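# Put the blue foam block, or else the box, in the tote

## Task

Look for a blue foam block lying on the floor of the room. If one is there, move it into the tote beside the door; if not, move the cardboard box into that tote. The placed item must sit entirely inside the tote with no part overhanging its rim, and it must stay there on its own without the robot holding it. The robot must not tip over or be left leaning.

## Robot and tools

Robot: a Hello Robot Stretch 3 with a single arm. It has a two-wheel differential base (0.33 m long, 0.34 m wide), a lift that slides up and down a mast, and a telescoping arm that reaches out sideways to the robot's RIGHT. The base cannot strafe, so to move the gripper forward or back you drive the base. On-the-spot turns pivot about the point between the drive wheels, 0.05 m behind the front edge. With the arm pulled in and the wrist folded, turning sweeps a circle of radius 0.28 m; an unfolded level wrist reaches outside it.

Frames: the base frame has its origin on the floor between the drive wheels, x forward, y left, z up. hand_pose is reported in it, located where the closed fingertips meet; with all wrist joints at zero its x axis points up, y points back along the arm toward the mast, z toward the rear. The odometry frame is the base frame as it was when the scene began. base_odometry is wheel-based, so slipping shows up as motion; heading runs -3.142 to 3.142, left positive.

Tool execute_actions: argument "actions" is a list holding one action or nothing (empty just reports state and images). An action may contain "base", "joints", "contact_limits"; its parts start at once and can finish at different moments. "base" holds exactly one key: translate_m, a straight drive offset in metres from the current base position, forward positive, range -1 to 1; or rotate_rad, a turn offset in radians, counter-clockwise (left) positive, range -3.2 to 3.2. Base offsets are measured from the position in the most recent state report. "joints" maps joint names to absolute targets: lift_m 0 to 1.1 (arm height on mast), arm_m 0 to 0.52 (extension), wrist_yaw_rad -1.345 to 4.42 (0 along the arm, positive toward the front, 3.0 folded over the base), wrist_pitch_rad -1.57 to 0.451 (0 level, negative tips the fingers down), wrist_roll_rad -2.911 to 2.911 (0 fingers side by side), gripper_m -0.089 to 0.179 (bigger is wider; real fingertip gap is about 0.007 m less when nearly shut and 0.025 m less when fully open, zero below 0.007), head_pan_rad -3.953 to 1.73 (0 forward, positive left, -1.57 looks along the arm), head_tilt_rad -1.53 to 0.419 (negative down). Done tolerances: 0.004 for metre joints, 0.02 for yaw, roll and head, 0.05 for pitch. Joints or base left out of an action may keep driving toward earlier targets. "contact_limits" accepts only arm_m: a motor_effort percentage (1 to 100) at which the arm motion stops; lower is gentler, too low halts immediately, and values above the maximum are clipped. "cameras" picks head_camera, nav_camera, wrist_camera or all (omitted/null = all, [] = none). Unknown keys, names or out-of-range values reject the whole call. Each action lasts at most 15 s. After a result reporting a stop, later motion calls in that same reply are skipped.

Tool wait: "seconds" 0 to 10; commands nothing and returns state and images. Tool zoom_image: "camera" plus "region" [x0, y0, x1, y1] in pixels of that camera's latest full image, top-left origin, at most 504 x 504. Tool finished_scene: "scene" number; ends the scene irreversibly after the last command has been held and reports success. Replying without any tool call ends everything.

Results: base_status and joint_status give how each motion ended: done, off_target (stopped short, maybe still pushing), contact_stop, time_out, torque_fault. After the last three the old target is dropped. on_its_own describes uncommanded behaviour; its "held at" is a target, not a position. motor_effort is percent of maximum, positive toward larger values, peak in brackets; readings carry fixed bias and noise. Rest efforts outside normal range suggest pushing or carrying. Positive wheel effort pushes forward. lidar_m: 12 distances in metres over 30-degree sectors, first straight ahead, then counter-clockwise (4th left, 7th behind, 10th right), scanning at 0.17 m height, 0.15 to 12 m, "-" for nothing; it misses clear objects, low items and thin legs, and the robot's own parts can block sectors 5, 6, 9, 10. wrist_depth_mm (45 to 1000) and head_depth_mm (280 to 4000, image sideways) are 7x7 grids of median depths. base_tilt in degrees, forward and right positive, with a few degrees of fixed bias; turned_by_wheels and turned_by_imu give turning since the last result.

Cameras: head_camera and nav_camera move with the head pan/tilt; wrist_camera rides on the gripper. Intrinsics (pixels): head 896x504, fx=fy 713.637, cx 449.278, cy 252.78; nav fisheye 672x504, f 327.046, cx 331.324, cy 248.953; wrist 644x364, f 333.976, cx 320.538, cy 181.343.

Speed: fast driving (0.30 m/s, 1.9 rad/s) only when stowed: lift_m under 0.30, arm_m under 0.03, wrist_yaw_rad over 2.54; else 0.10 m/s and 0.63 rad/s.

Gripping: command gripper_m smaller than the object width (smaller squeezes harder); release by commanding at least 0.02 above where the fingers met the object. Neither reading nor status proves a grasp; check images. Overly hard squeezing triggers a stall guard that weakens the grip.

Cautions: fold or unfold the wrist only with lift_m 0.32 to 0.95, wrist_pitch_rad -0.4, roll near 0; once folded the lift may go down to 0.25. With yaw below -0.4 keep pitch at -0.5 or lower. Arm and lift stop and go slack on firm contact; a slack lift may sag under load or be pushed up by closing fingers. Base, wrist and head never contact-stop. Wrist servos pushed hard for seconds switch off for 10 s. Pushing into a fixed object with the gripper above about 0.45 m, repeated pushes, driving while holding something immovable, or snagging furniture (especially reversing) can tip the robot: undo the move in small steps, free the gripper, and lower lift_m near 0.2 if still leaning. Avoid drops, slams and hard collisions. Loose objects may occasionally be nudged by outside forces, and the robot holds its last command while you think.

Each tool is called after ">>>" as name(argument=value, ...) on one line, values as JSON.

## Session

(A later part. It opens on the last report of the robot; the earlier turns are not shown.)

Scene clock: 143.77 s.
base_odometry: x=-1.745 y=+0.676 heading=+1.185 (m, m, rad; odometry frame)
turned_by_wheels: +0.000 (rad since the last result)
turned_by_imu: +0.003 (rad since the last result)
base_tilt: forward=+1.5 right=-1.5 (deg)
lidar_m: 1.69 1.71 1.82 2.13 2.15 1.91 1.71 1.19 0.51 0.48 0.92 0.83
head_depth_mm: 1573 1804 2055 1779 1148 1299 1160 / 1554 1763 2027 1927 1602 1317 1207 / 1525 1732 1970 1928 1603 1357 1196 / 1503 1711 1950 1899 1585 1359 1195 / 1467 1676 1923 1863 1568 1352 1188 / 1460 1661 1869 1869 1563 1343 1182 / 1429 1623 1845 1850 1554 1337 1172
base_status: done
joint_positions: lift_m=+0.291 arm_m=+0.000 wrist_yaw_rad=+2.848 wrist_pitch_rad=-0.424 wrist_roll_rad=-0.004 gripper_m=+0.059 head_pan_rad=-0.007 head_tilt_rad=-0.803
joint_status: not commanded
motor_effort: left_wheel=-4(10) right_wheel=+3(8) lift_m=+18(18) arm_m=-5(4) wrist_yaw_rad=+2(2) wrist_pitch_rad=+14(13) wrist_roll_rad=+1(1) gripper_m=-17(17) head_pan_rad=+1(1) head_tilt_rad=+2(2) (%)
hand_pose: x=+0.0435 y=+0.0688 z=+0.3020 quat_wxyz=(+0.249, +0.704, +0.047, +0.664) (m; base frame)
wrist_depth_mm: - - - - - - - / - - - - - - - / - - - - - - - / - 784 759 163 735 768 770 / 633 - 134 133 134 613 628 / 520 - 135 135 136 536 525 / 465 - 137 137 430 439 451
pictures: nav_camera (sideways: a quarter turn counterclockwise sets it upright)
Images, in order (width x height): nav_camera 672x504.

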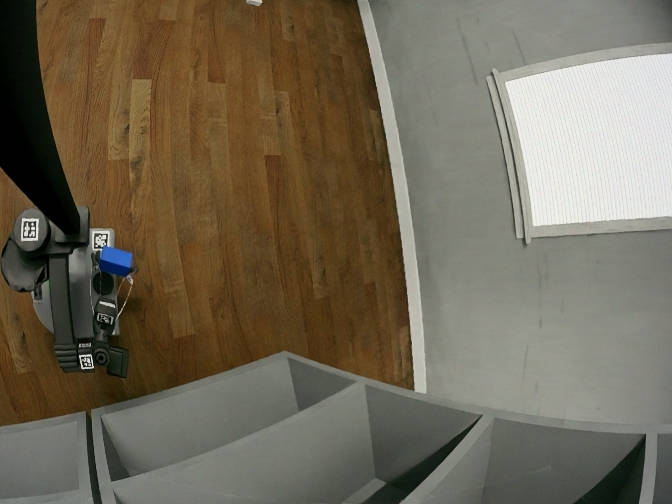

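>>> execute_actions(actions=[{"base": {"translate_m": 1.0}}], cameras=[])

>>> execute_actions(actions=[{"base": {"rotate_rad": -1.26}, "joints": {"head_tilt_rad": -0.7}}], cameras=["nav_camera", "head_camera"])

Scene clock: 154.67 s.
base_odometry: x=-1.369 y=+1.602 heading=+1.185 (m, m, rad; odometry frame)
turned_by_wheels: +0.000 (rad since the last result)
turned_by_imu: +0.003 (rad since the last result)
base_tilt: forward=+1.5 right=-1.5 (deg)
lidar_m: 0.69 0.70 0.88 1.81 1.82 2.34 2.65 1.20 0.42 0.71 1.15 0.75
head_depth_mm: 615 699 805 955 1174 1363 1215 / 606 687 791 933 1138 1334 1211 / 598 678 780 911 1109 1309 1200 / 589 663 764 899 1085 1296 1192 / 583 657 751 877 1052 1294 1191 / 574 646 730 861 1033 1259 1178 / 553 620 715 845 1005 1242 1176
base_status: done
joint_positions: lift_m=+0.291 arm_m=+0.000 wrist_yaw_rad=+2.848 wrist_pitch_rad=-0.424 wrist_roll_rad=-0.004 gripper_m=+0.059 head_pan_rad=-0.007 head_tilt_rad=-0.802
joint_status: not commanded
motor_effort: left_wheel=-4(9) right_wheel=+3(8) lift_m=+18(18) arm_m=-4(4) wrist_yaw_rad=+1(1) wrist_pitch_rad=+13(13) wrist_roll_rad=+1(1) gripper_m=-16(17) head_pan_rad=+2(2) head_tilt_rad=+1(2) (%)
hand_pose: x=+0.0435 y=+0.0688 z=+0.3020 quat_wxyz=(+0.249, +0.704, +0.047, +0.664) (m; base frame)
wrist_depth_mm: - - - - - 759 587 / - - - - - 779 613 / - - - - 993 801 628 / - 779 777 163 721 744 639 / 630 - 134 134 134 624 603 / 531 - 135 136 136 542 522 / 465 - 137 137 427 437 454
pictures: none
No camera images: the call's "cameras" was empty. Leave "cameras" out to get every camera's image.

Scene clock: 156.73 s.
base_odometry: x=-1.369 y=+1.602 heading=-0.075 (m, m, rad; odometry frame)
turned_by_wheels: -1.260 (rad since the last result)
turned_by_imu: -1.278 (rad since the last result)
base_tilt: forward=+1.5 right=-1.5 (deg)
lidar_m: 1.59 0.85 0.69 0.69 0.77 1.21 1.81 2.33 2.88 1.20 0.42 0.48
head_depth_mm: 2148 2360 2624 2196 1754 1086 996 / 2163 2414 2609 2199 1759 1467 1262 / 2200 2426 2629 2146 1741 1456 1249 / 2234 2438 2661 2121 1732 1450 1250 / 2242 2484 2681 2120 1709 1440 1240 / 1786 1943 2066 2034 1687 1427 1236 / 1422 1487 1582 1694 1643 1417 1229
base_status: done
joint_positions: lift_m=+0.291 arm_m=+0.000 wrist_yaw_rad=+2.848 wrist_pitch_rad=-0.424 wrist_roll_rad=-0.004 gripper_m=+0.059 head_pan_rad=-0.007 head_tilt_rad=-0.704
joint_status: all done
motor_effort: left_wheel=+2(11) right_wheel=-2(5) lift_m=+18(18) arm_m=-4(4) wrist_yaw_rad=+2(1) wrist_pitch_rad=+13(14) wrist_roll_rad=+1(1) gripper_m=-17(17) head_pan_rad=+1(2) head_tilt_rad=+2(16) (%)
hand_pose: x=+0.0435 y=+0.0688 z=+0.3020 quat_wxyz=(+0.249, +0.704, +0.047, +0.664) (m; base frame)
wrist_depth_mm: - 665 675 684 713 731 750 / - 712 723 753 785 785 826 / - 770 774 816 837 866 886 / - 773 775 163 739 778 767 / 628 - 134 134 134 628 628 / 529 - 135 135 136 540 522 / 462 - 137 137 427 439 449
pictures: head_camera (sideways: a quarter turn clockwise sets it upright), nav_camera (sideways: a quarter turn counterclockwise sets it upright)
Images, in order (width x height): head_camera 896x504, nav_camera 672x504.

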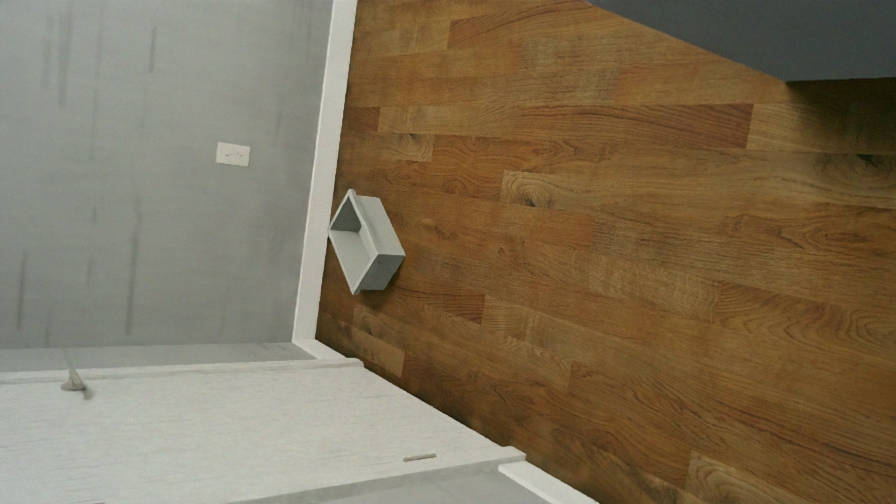

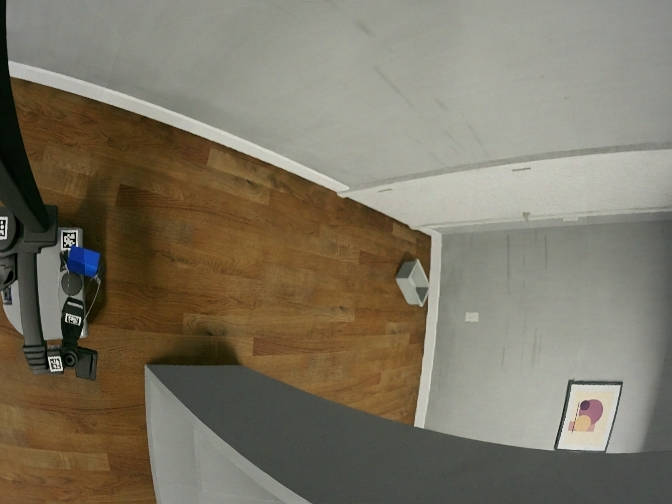

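>>> execute_actions(actions=[])

Scene clock: 165.63 s.
base_odometry: x=-1.369 y=+1.602 heading=-0.075 (m, m, rad; odometry frame)
turned_by_wheels: +0.000 (rad since the last result)
turned_by_imu: -0.001 (rad since the last result)
base_tilt: forward=+1.5 right=-1.5 (deg)
lidar_m: 1.60 0.85 0.70 0.69 0.77 1.21 1.82 2.34 2.88 1.20 0.42 0.48
head_depth_mm: 2112 2376 2571 2207 1766 1087 996 / 2175 2377 2619 2152 1742 1468 1255 / 2187 2403 2594 2169 1739 1455 1254 / 2231 2456 2636 2124 1730 1444 1244 / 2230 2467 2655 2124 1702 1439 1243 / 1782 1929 2091 2032 1691 1429 1227 / 1413 1510 1591 1694 1645 1418 1224
base_status: done
joint_positions: lift_m=+0.291 arm_m=+0.000 wrist_yaw_rad=+2.848 wrist_pitch_rad=-0.424 wrist_roll_rad=-0.004 gripper_m=+0.059 head_pan_rad=-0.007 head_tilt_rad=-0.704
joint_status: all done
motor_effort: left_wheel=+2(11) right_wheel=-1(5) lift_m=+18(18) arm_m=-4(4) wrist_yaw_rad=+1(1) wrist_pitch_rad=+13(14) wrist_roll_rad=+1(1) gripper_m=-17(17) head_pan_rad=+1(2) head_tilt_rad=+3(16) (%)
hand_pose: x=+0.0435 y=+0.0688 z=+0.3020 quat_wxyz=(+0.249, +0.704, +0.047, +0.664) (m; base frame)
wrist_depth_mm: - 658 658 686 705 739 758 / - 713 722 756 774 794 814 / - 798 784 815 841 853 887 / - 771 765 163 739 765 760 / 624 - 134 134 134 624 618 / 518 - 135 135 135 535 521 / 466 - 137 137 427 437 450
pictures: head_camera (sideways: a quarter turn clockwise sets it upright), nav_camera (sideways: a quarter turn counterclockwise sets it upright), wrist_camera
Images, in order (width x height): head_camera 896x504, nav_camera 672x504, wrist_camera 644x364.

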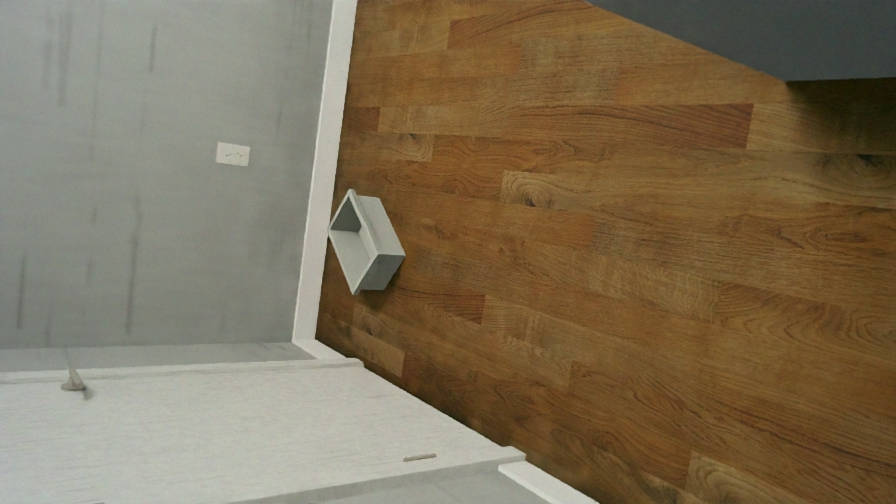

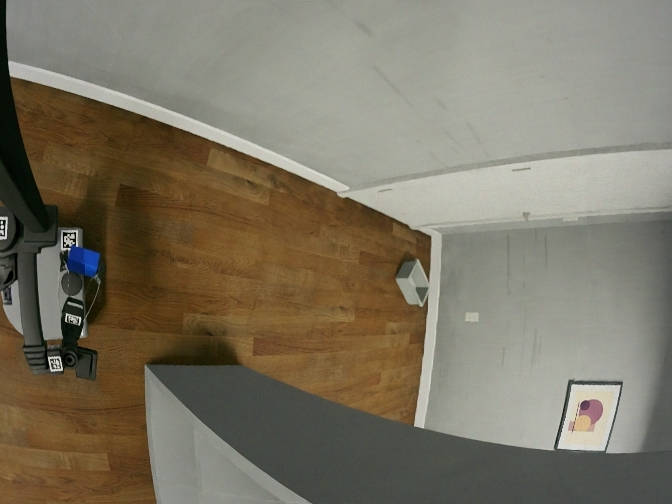

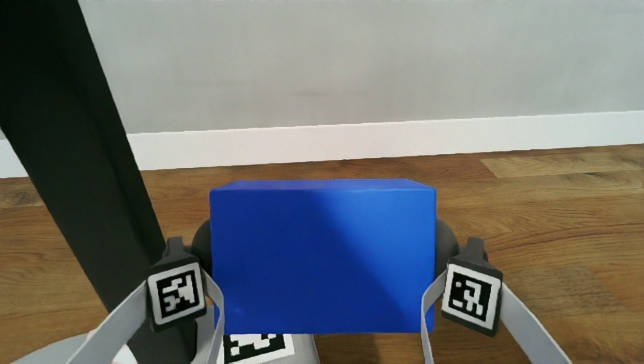

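>>> execute_actions(actions=[{"base":{"translate_m":1.0},"joints":{"head_tilt_rad":-0.9}}], cameras=["head_camera"])

>>> execute_actions(actions=[{"base":{"translate_m":0.5},"joints":{"head_tilt_rad":-1.1}}], cameras=["head_camera","nav_camera"])

Scene clock: 175.60 s.
base_odometry: x=-0.371 y=+1.527 heading=-0.075 (m, m, rad; odometry frame)
turned_by_wheels: +0.000 (rad since the last result)
turned_by_imu: +0.003 (rad since the last result)
base_tilt: forward=+1.5 right=-1.5 (deg)
lidar_m: 1.16 0.59 0.52 0.51 0.57 0.91 2.82 0.55 0.50 2.99 1.86 1.53
head_depth_mm: 1336 1516 1746 1756 1506 1327 1178 / 1366 1539 1789 1757 1511 1323 1180 / 1379 1570 1816 1688 1505 1312 1160 / 1394 1595 1853 1665 1492 1290 1160 / 1420 1637 1890 1706 1472 1300 1161 / 1372 1509 1644 1641 1468 1293 1153 / 1033 1117 1198 1296 1380 1278 1141
base_status: done
joint_positions: lift_m=+0.291 arm_m=+0.000 wrist_yaw_rad=+2.848 wrist_pitch_rad=-0.424 wrist_roll_rad=-0.004 gripper_m=+0.059 head_pan_rad=-0.007 head_tilt_rad=-0.890
joint_status: all done
motor_effort: left_wheel=+1(11) right_wheel=-1(4) lift_m=+19(18) arm_m=-4(4) wrist_yaw_rad=+2(1) wrist_pitch_rad=+13(13) wrist_roll_rad=+1(1) gripper_m=-16(17) head_pan_rad=+2(2) head_tilt_rad=-5(29) (%)
hand_pose: x=+0.0435 y=+0.0688 z=+0.3020 quat_wxyz=(+0.249, +0.704, +0.047, +0.664) (m; base frame)
wrist_depth_mm: - 496 509 517 531 531 548 / - 536 550 564 579 572 596 / - 587 609 611 627 636 663 / - 635 625 163 654 705 714 / 632 - 134 133 134 627 618 / 529 - 136 135 135 538 517 / 467 - 137 137 429 436 447
pictures: head_camera (sideways: a quarter turn clockwise sets it upright)
Images, in order (width x height): head_camera 896x504.

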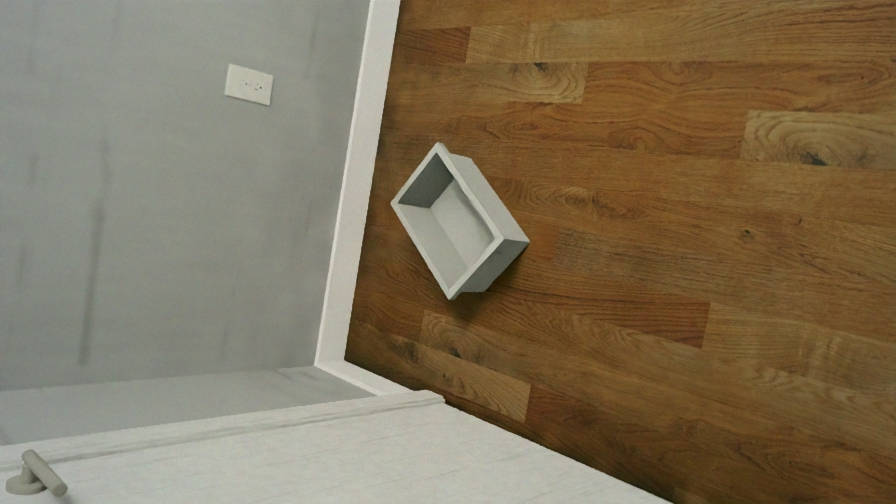

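Scene clock: 178.93 s.
base_odometry: x=+0.127 y=+1.490 heading=-0.075 (m, m, rad; odometry frame)
turned_by_wheels: +0.000 (rad since the last result)
turned_by_imu: +0.002 (rad since the last result)
base_tilt: forward=+1.5 right=-1.5 (deg)
lidar_m: 0.99 0.49 0.41 0.40 0.44 0.75 1.27 0.89 1.25 2.42 1.26 1.04
head_depth_mm: 971 1143 1382 1505 1361 1243 1137 / 989 1162 1419 1499 1360 1234 1145 / 1007 1188 1461 1444 1342 1227 1134 / 1024 1222 1501 1487 1310 1218 1132 / 1046 1244 1543 1467 1334 1218 1111 / 1064 1233 1434 1444 1325 1212 1123 / 918 1001 1017 1134 1254 1195 1111
base_status: done
joint_positions: lift_m=+0.291 arm_m=+0.000 wrist_yaw_rad=+2.848 wrist_pitch_rad=-0.424 wrist_roll_rad=-0.004 gripper_m=+0.059 head_pan_rad=-0.007 head_tilt_rad=-1.087
joint_status: all done
motor_effort: left_wheel=+1(10) right_wheel=-1(4) lift_m=+18(18) arm_m=-4(4) wrist_yaw_rad=+1(1) wrist_pitch_rad=+14(14) wrist_roll_rad=+1(1) gripper_m=-17(17) head_pan_rad=+2(2) head_tilt_rad=-7(28) (%)
hand_pose: x=+0.0435 y=+0.0688 z=+0.3020 quat_wxyz=(+0.248, +0.704, +0.047, +0.664) (m; base frame)
wrist_depth_mm: - 395 403 421 424 434 446 / - 422 441 457 468 478 489 / - 467 480 495 509 527 537 / - 501 510 163 539 582 606 / 559 - 134 133 134 618 622 / 524 - 135 135 135 542 522 / 463 - 137 137 426 443 450
pictures: head_camera (sideways: a quarter turn clockwise sets it upright), nav_camera (sideways: a quarter turn counterclockwise sets it upright)
Images, in order (width x height): head_camera 896x504, nav_camera 672x504.

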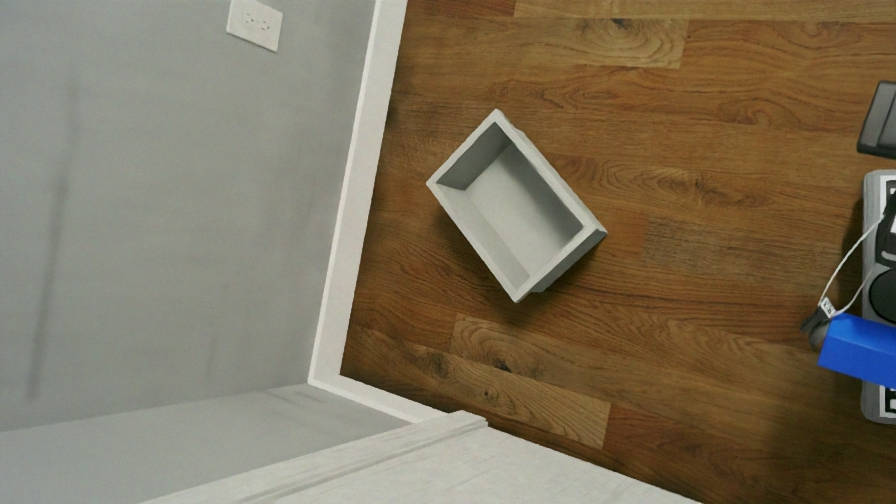

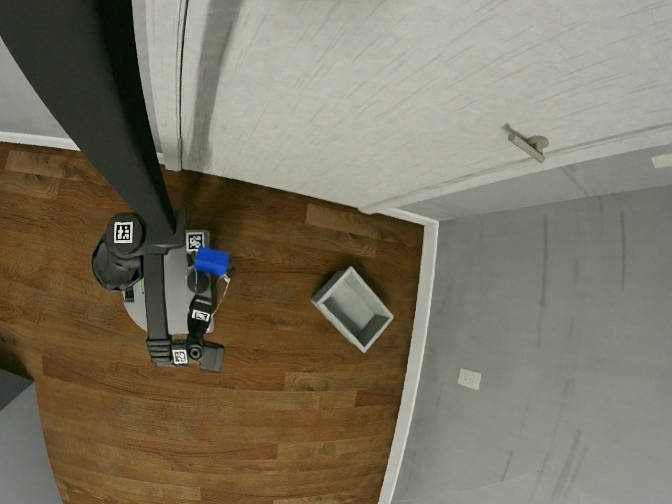

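>>> execute_actions(actions=[{"base":{"rotate_rad":0.4},"joints":{"lift_m":0.36,"wrist_pitch_rad":-0.4,"head_pan_rad":-1.0}}], cameras=[])

>>> execute_actions(actions=[{"base":{"rotate_rad":0.985},"joints":{"lift_m":0.40,"wrist_yaw_rad":0.0,"arm_m":0.15,"head_pan_rad":-1.57,"head_tilt_rad":-1.1}}], cameras=["head_camera"])

Scene clock: 194.43 s.
base_odometry: x=+0.127 y=+1.490 heading=+0.325 (m, m, rad; odometry frame)
turned_by_wheels: +0.400 (rad since the last result)
turned_by_imu: +0.405 (rad since the last result)
base_tilt: forward=+1.5 right=-1.4 (deg)
lidar_m: 0.54 0.41 0.40 0.42 0.64 2.14 0.89 1.07 3.07 1.39 1.06 1.03
head_depth_mm: 1304 1595 1697 1519 1366 1242 1136 / 1231 1488 1686 1498 1351 1239 - / 1172 1420 1648 1505 1339 1246 - / 1120 1341 1592 1490 1345 1218 - / 1074 1266 1547 1477 1320 1207 1124 / 1032 1213 1475 1431 1316 1204 1112 / 989 1160 1387 1451 1281 1203 1111
base_status: done
joint_positions: lift_m=+0.359 arm_m=+0.000 wrist_yaw_rad=+2.848 wrist_pitch_rad=-0.423 wrist_roll_rad=-0.004 gripper_m=+0.059 head_pan_rad=-0.993 head_tilt_rad=-1.087
joint_status: all done
motor_effort: left_wheel=-4(10) right_wheel=+3(7) lift_m=+52(55) arm_m=-4(4) wrist_yaw_rad=+1(1) wrist_pitch_rad=+13(12) wrist_roll_rad=+1(1) gripper_m=-16(16) head_pan_rad=-3(27) head_tilt_rad=-8(7) (%)
hand_pose: x=+0.0435 y=+0.0689 z=+0.3708 quat_wxyz=(+0.248, +0.704, +0.047, +0.664) (m; base frame)
wrist_depth_mm: - 526 476 423 395 366 341 / - 582 529 461 423 393 364 / - 630 582 497 457 422 393 / 858 699 615 163 478 462 423 / 719 - 134 134 134 502 462 / 617 - 135 135 135 536 506 / 531 - 137 316 500 516 527
pictures: none
No camera images: the call's "cameras" was empty. Leave "cameras" out to get every camera's image.

Scene clock: 196.93 s.
base_odometry: x=+0.127 y=+1.490 heading=+1.310 (m, m, rad; odometry frame)
turned_by_wheels: +0.985 (rad since the last result)
turned_by_imu: +1.000 (rad since the last result)
base_tilt: forward=+1.5 right=-1.5 (deg)
lidar_m: 0.40 0.42 0.60 1.65 0.89 1.00 2.77 1.47 1.07 1.03 0.58 0.42
head_depth_mm: 1011 1203 1480 1520 1362 1239 1138 / 1012 1206 1497 1497 1359 1229 1142 / 1016 1215 1478 1493 1385 1221 - / 1021 1209 1497 1371 - 1222 - / 1016 1214 1494 1478 1312 1217 1125 / 1021 1219 1498 1462 1326 1209 1110 / 1031 1225 1413 1425 1308 1198 1104
base_status: done
joint_positions: lift_m=+0.399 arm_m=+0.150 wrist_yaw_rad=+0.003 wrist_pitch_rad=-0.423 wrist_roll_rad=-0.004 gripper_m=+0.059 head_pan_rad=-1.563 head_tilt_rad=-1.087
joint_status: all done
motor_effort: left_wheel=-3(8) right_wheel=+3(6) lift_m=+52(55) arm_m=+4(6) wrist_yaw_rad=-3(0) wrist_pitch_rad=+13(13) wrist_roll_rad=+1(1) gripper_m=-16(17) head_pan_rad=-3(24) head_tilt_rad=-8(12) (%)
hand_pose: x=-0.0209 y=-0.5184 z=+0.4108 quat_wxyz=(+0.693, +0.150, -0.689, -0.148) (m; base frame)
wrist_depth_mm: 553 595 590 593 584 585 583 / 551 647 642 642 628 626 625 / 551 698 701 701 694 688 695 / 552 759 759 163 746 774 764 / 554 733 133 133 134 784 793 / 548 666 135 136 136 684 652 / 503 554 444 509 470 556 561
pictures: head_camera (sideways: a quarter turn clockwise sets it upright)
Images, in order (width x height): head_camera 896x504.

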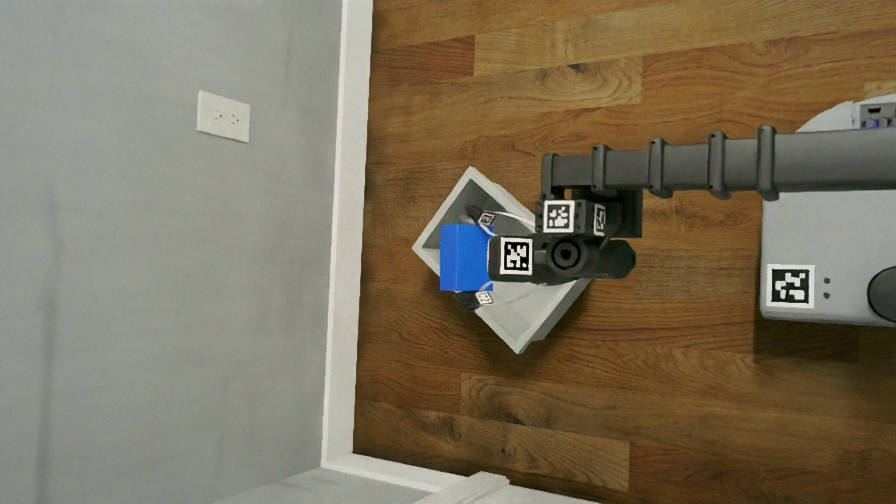

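>>> execute_actions(actions=[{"joints":{"wrist_pitch_rad":-1.5,"arm_m":0.46,"wrist_roll_rad":-0.83,"lift_m":0.37}}], cameras=["head_camera","wrist_camera"])

Scene clock: 205.17 s.
base_odometry: x=+0.127 y=+1.490 heading=+1.310 (m, m, rad; odometry frame)
turned_by_wheels: +0.000 (rad since the last result)
turned_by_imu: -0.001 (rad since the last result)
base_tilt: forward=+1.6 right=-1.5 (deg)
lidar_m: 0.40 0.42 0.60 1.65 0.89 1.00 2.78 1.47 1.07 1.03 0.58 0.42
head_depth_mm: 1017 1210 1486 1503 1357 1243 1141 / 1017 1208 1483 1500 1353 1233 1149 / 1012 1203 1450 1499 1337 - - / 1020 1212 1446 1415 1328 1232 - / 1025 1214 1501 1480 1319 1219 1122 / 1025 1215 1516 1467 1336 1214 1113 / 1023 1217 1409 1405 1313 1199 1109
base_status: not commanded
joint_positions: lift_m=+0.371 arm_m=+0.460 wrist_yaw_rad=+0.001 wrist_pitch_rad=-1.493 wrist_roll_rad=-0.824 gripper_m=+0.059 head_pan_rad=-1.563 head_tilt_rad=-1.087
joint_status: all done
motor_effort: left_wheel=-3(3) right_wheel=+3(3) lift_m=+19(47) arm_m=+3(5) wrist_yaw_rad=-1(2) wrist_pitch_rad=-4(12) wrist_roll_rad=-2(3) gripper_m=-16(16) head_pan_rad=-3(3) head_tilt_rad=-7(8) (%)
hand_pose: x=-0.0215 y=-0.6006 z=+0.2520 quat_wxyz=(+0.684, +0.633, -0.267, -0.248) (m; base frame)
wrist_depth_mm: 388 395 397 398 399 404 407 / 394 399 398 401 352 411 413 / 402 404 380 408 411 358 422 / 408 413 294 162 408 363 426 / 416 422 134 134 134 346 439 / 427 426 135 135 136 441 443 / 423 437 437 435 444 445 447
pictures: head_camera (sideways: a quarter turn clockwise sets it upright), wrist_camera
Images, in order (width x height): head_camera 896x504, wrist_camera 644x364.

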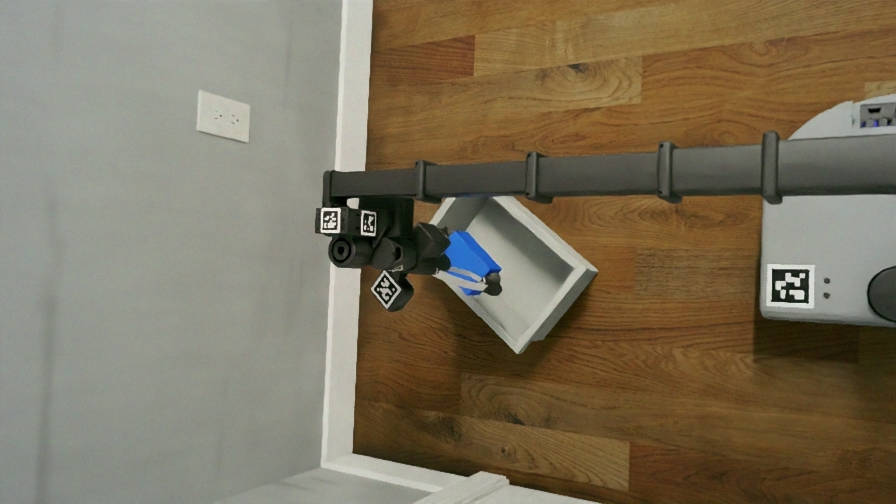

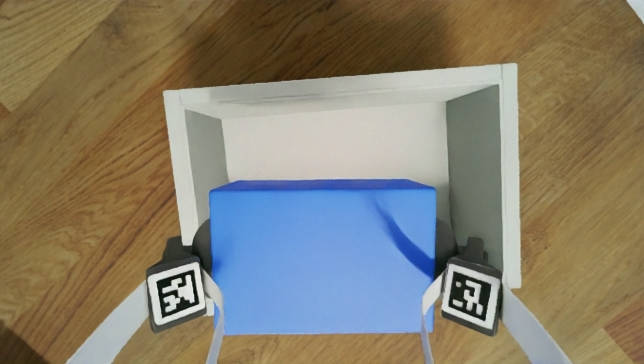

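>>> execute_actions(actions=[{"joints":{"arm_m":0.485,"wrist_roll_rad":-0.89,"lift_m":0.27}}], cameras=["head_camera","wrist_camera"])

Scene clock: 217.07 s.
base_odometry: x=+0.127 y=+1.490 heading=+1.310 (m, m, rad; odometry frame)
turned_by_wheels: +0.000 (rad since the last result)
turned_by_imu: -0.001 (rad since the last result)
base_tilt: forward=+1.5 right=-1.4 (deg)
lidar_m: 0.40 0.42 0.60 1.65 0.89 1.00 2.77 1.47 1.07 0.58 0.58 0.42
head_depth_mm: 1015 1204 1491 1508 1368 1236 1131 / 1016 1206 1481 1512 1351 1235 1152 / 1014 1206 1499 1477 1343 1219 - / 1021 1209 1439 1417 1324 1219 - / 1019 1215 1513 1478 1312 1212 1125 / 1029 1215 1512 1461 1327 1211 1111 / 1022 1221 1419 1418 1312 1202 1106
base_status: not commanded
joint_positions: lift_m=+0.271 arm_m=+0.485 wrist_yaw_rad=+0.001 wrist_pitch_rad=-1.494 wrist_roll_rad=-0.884 gripper_m=+0.059 head_pan_rad=-1.563 head_tilt_rad=-1.087
joint_status: all done
motor_effort: left_wheel=-3(3) right_wheel=+3(3) lift_m=+18(19) arm_m=+4(3) wrist_yaw_rad=-1(2) wrist_pitch_rad=-4(4) wrist_roll_rad=-3(3) gripper_m=-16(17) head_pan_rad=-3(3) head_tilt_rad=-7(7) (%)
hand_pose: x=-0.0215 y=-0.6254 z=+0.1520 quat_wxyz=(+0.691, +0.640, -0.247, -0.229) (m; base frame)
wrist_depth_mm: 294 295 297 299 300 302 307 / 296 184 185 187 187 194 307 / 301 220 303 304 308 256 316 / 305 236 307 162 311 258 321 / 311 232 134 133 134 259 328 / 318 201 135 136 135 229 332 / 323 232 237 230 228 235 341
pictures: head_camera (sideways: a quarter turn clockwise sets it upright), wrist_camera
Images, in order (width x height): head_camera 896x504, wrist_camera 644x364.

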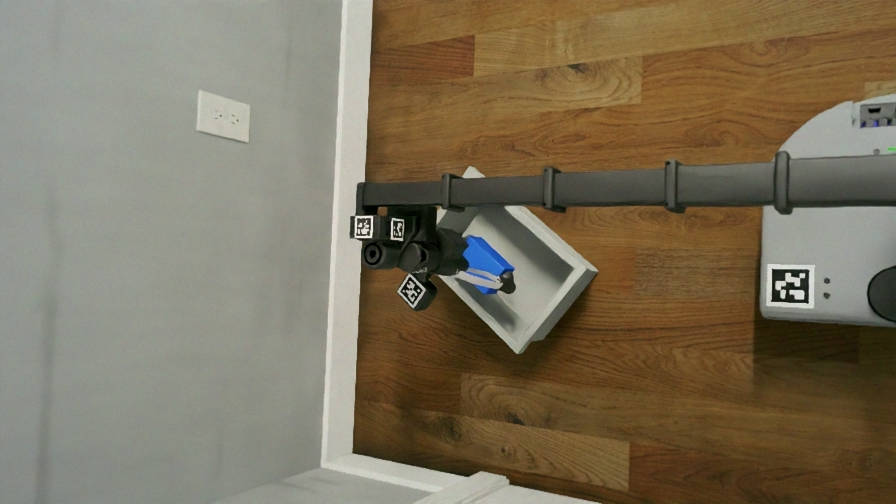

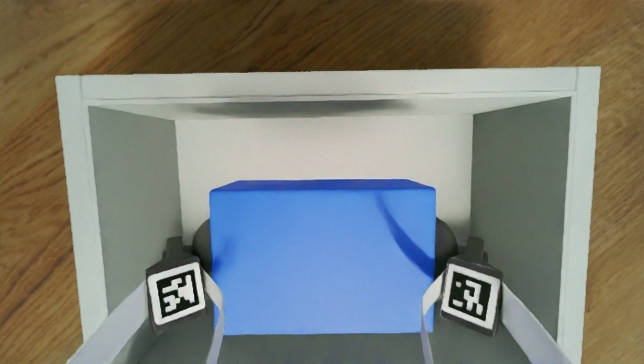

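>>> execute_actions(actions=[{"joints":{"lift_m":0.146}}], cameras=["wrist_camera"])

Scene clock: 230.83 s.
base_odometry: x=+0.127 y=+1.490 heading=+1.310 (m, m, rad; odometry frame)
turned_by_wheels: +0.000 (rad since the last result)
turned_by_imu: -0.001 (rad since the last result)
base_tilt: forward=+1.5 right=-1.5 (deg)
lidar_m: 0.40 0.42 0.60 1.64 0.89 1.00 2.78 1.47 1.07 1.03 0.58 0.42
head_depth_mm: 1016 1207 1482 1502 1375 1238 1139 / 1020 1206 1487 1503 1355 1237 1146 / 1015 1218 1490 1508 1352 1242 - / 1016 1217 1497 1501 1320 1215 - / 1022 1208 1505 1476 1316 1212 1124 / 1025 1218 1505 1468 1330 1215 1110 / 1024 1228 1417 1415 1316 1202 1105
base_status: not commanded
joint_positions: lift_m=+0.147 arm_m=+0.485 wrist_yaw_rad=+0.001 wrist_pitch_rad=-1.494 wrist_roll_rad=-0.884 gripper_m=+0.059 head_pan_rad=-1.563 head_tilt_rad=-1.087
joint_status: all done
motor_effort: left_wheel=-3(3) right_wheel=+3(3) lift_m=+18(18) arm_m=+3(3) wrist_yaw_rad=-1(1) wrist_pitch_rad=-4(3) wrist_roll_rad=-3(3) gripper_m=-16(17) head_pan_rad=-3(3) head_tilt_rad=-8(8) (%)
hand_pose: x=-0.0215 y=-0.6254 z=+0.0280 quat_wxyz=(+0.691, +0.640, -0.247, -0.229) (m; base frame)
wrist_depth_mm: - 66 67 69 70 71 73 / 131 116 119 122 126 131 135 / 167 178 180 181 183 184 174 / 165 182 182 162 185 187 175 / 165 185 134 134 134 191 175 / 164 187 136 136 135 193 176 / 159 193 193 195 196 198 177
pictures: wrist_camera
Images, in order (width x height): wrist_camera 644x364.

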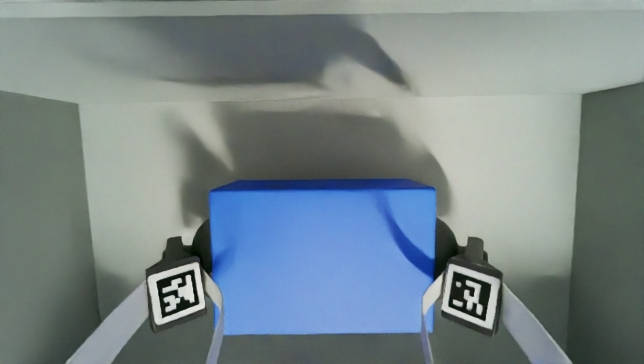

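>>> execute_actions(actions=[{"joints":{"lift_m":0.141,"gripper_m":0.14}}], cameras=["wrist_camera"])

>>> execute_actions(actions=[{"joints":{"lift_m":0.29}}], cameras=["wrist_camera","head_camera"])

Scene clock: 237.90 s.
base_odometry: x=+0.127 y=+1.490 heading=+1.310 (m, m, rad; odometry frame)
turned_by_wheels: +0.000 (rad since the last result)
turned_by_imu: -0.001 (rad since the last result)
base_tilt: forward=+1.6 right=-1.5 (deg)
lidar_m: 0.40 0.42 0.60 1.65 0.89 1.00 2.78 1.47 1.07 1.04 0.58 0.42
head_depth_mm: 1013 1197 1487 1509 1376 1245 1131 / 1014 1207 1490 1495 1359 1234 1148 / 1016 1213 1496 1514 1341 1234 - / 1021 1213 1493 1535 1321 1208 - / 1020 1212 1502 1466 1317 1216 1121 / 1025 1220 1503 1469 1323 1210 1112 / 1026 1227 1415 1421 1320 1196 1110
base_status: not commanded
joint_positions: lift_m=+0.142 arm_m=+0.485 wrist_yaw_rad=+0.001 wrist_pitch_rad=-1.494 wrist_roll_rad=-0.884 gripper_m=+0.140 head_pan_rad=-1.563 head_tilt_rad=-1.087
joint_status: all done
motor_effort: left_wheel=-3(3) right_wheel=+3(3) lift_m=+18(19) arm_m=+4(3) wrist_yaw_rad=-1(0) wrist_pitch_rad=-3(3) wrist_roll_rad=-3(3) gripper_m=+0(90) head_pan_rad=-3(3) head_tilt_rad=-8(7) (%)
hand_pose: x=-0.0215 y=-0.6254 z=+0.0230 quat_wxyz=(+0.691, +0.640, -0.246, -0.229) (m; base frame)
wrist_depth_mm: - 67 67 69 70 71 72 / 131 116 119 123 126 131 135 / 167 174 175 176 178 180 174 / 165 176 177 158 180 182 174 / 165 180 135 136 137 186 175 / 160 - 138 138 140 - 176 / - 187 188 189 190 192 166
pictures: wrist_camera
Images, in order (width x height): wrist_camera 644x364.

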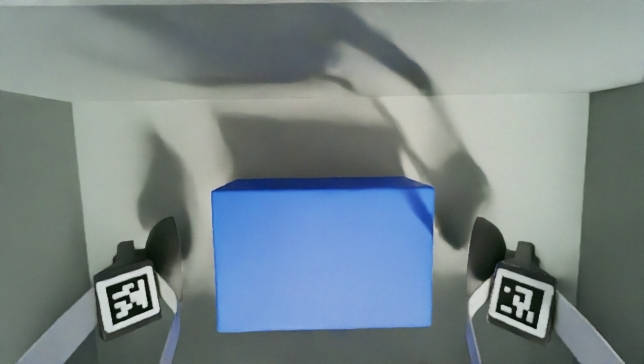

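Scene clock: 240.10 s.
base_odometry: x=+0.127 y=+1.490 heading=+1.310 (m, m, rad; odometry frame)
turned_by_wheels: +0.000 (rad since the last result)
turned_by_imu: +0.000 (rad since the last result)
base_tilt: forward=+1.5 right=-1.4 (deg)
lidar_m: 0.40 0.42 0.60 1.65 0.89 1.00 2.77 1.47 1.07 1.03 0.58 0.42
head_depth_mm: 1014 1206 1486 1514 1356 1245 1138 / 1014 1203 1485 1504 1353 1227 1144 / 1014 1203 1486 1485 1329 1229 - / 1021 1210 1437 1432 1319 1219 - / 1025 1209 1502 1465 1323 1215 1129 / 1019 1217 1494 1462 1329 1206 1111 / 1031 1221 1416 1410 1305 1200 1107
base_status: not commanded
joint_positions: lift_m=+0.289 arm_m=+0.485 wrist_yaw_rad=+0.001 wrist_pitch_rad=-1.494 wrist_roll_rad=-0.884 gripper_m=+0.140 head_pan_rad=-1.563 head_tilt_rad=-1.087
joint_status: all done
motor_effort: left_wheel=-3(3) right_wheel=+3(3) lift_m=+52(55) arm_m=+3(3) wrist_yaw_rad=-2(1) wrist_pitch_rad=-3(3) wrist_roll_rad=-3(3) gripper_m=+0(0) head_pan_rad=-3(3) head_tilt_rad=-9(8) (%)
hand_pose: x=-0.0215 y=-0.6254 z=+0.1707 quat_wxyz=(+0.691, +0.640, -0.246, -0.229) (m; base frame)
wrist_depth_mm: 310 314 317 318 319 321 324 / 315 317 317 206 207 209 328 / 321 220 326 326 325 257 335 / 327 235 326 286 332 260 342 / 331 216 335 289 341 243 347 / 335 - 338 339 343 - 354 / 343 237 257 253 250 236 363
pictures: head_camera (sideways: a quarter turn clockwise sets it upright), wrist_camera
Images, in order (width x height): head_camera 896x504, wrist_camera 644x364.

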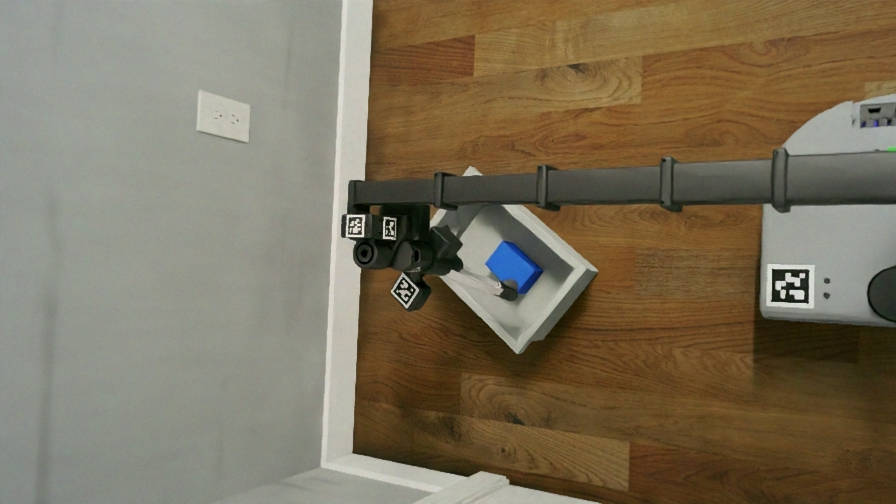

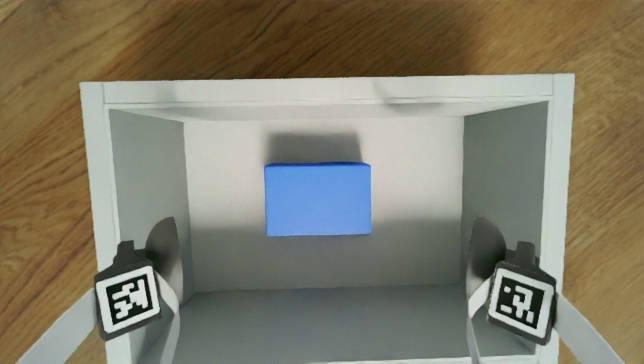

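>>> finished_scene(scene=2)

The scene is finished: the task was done.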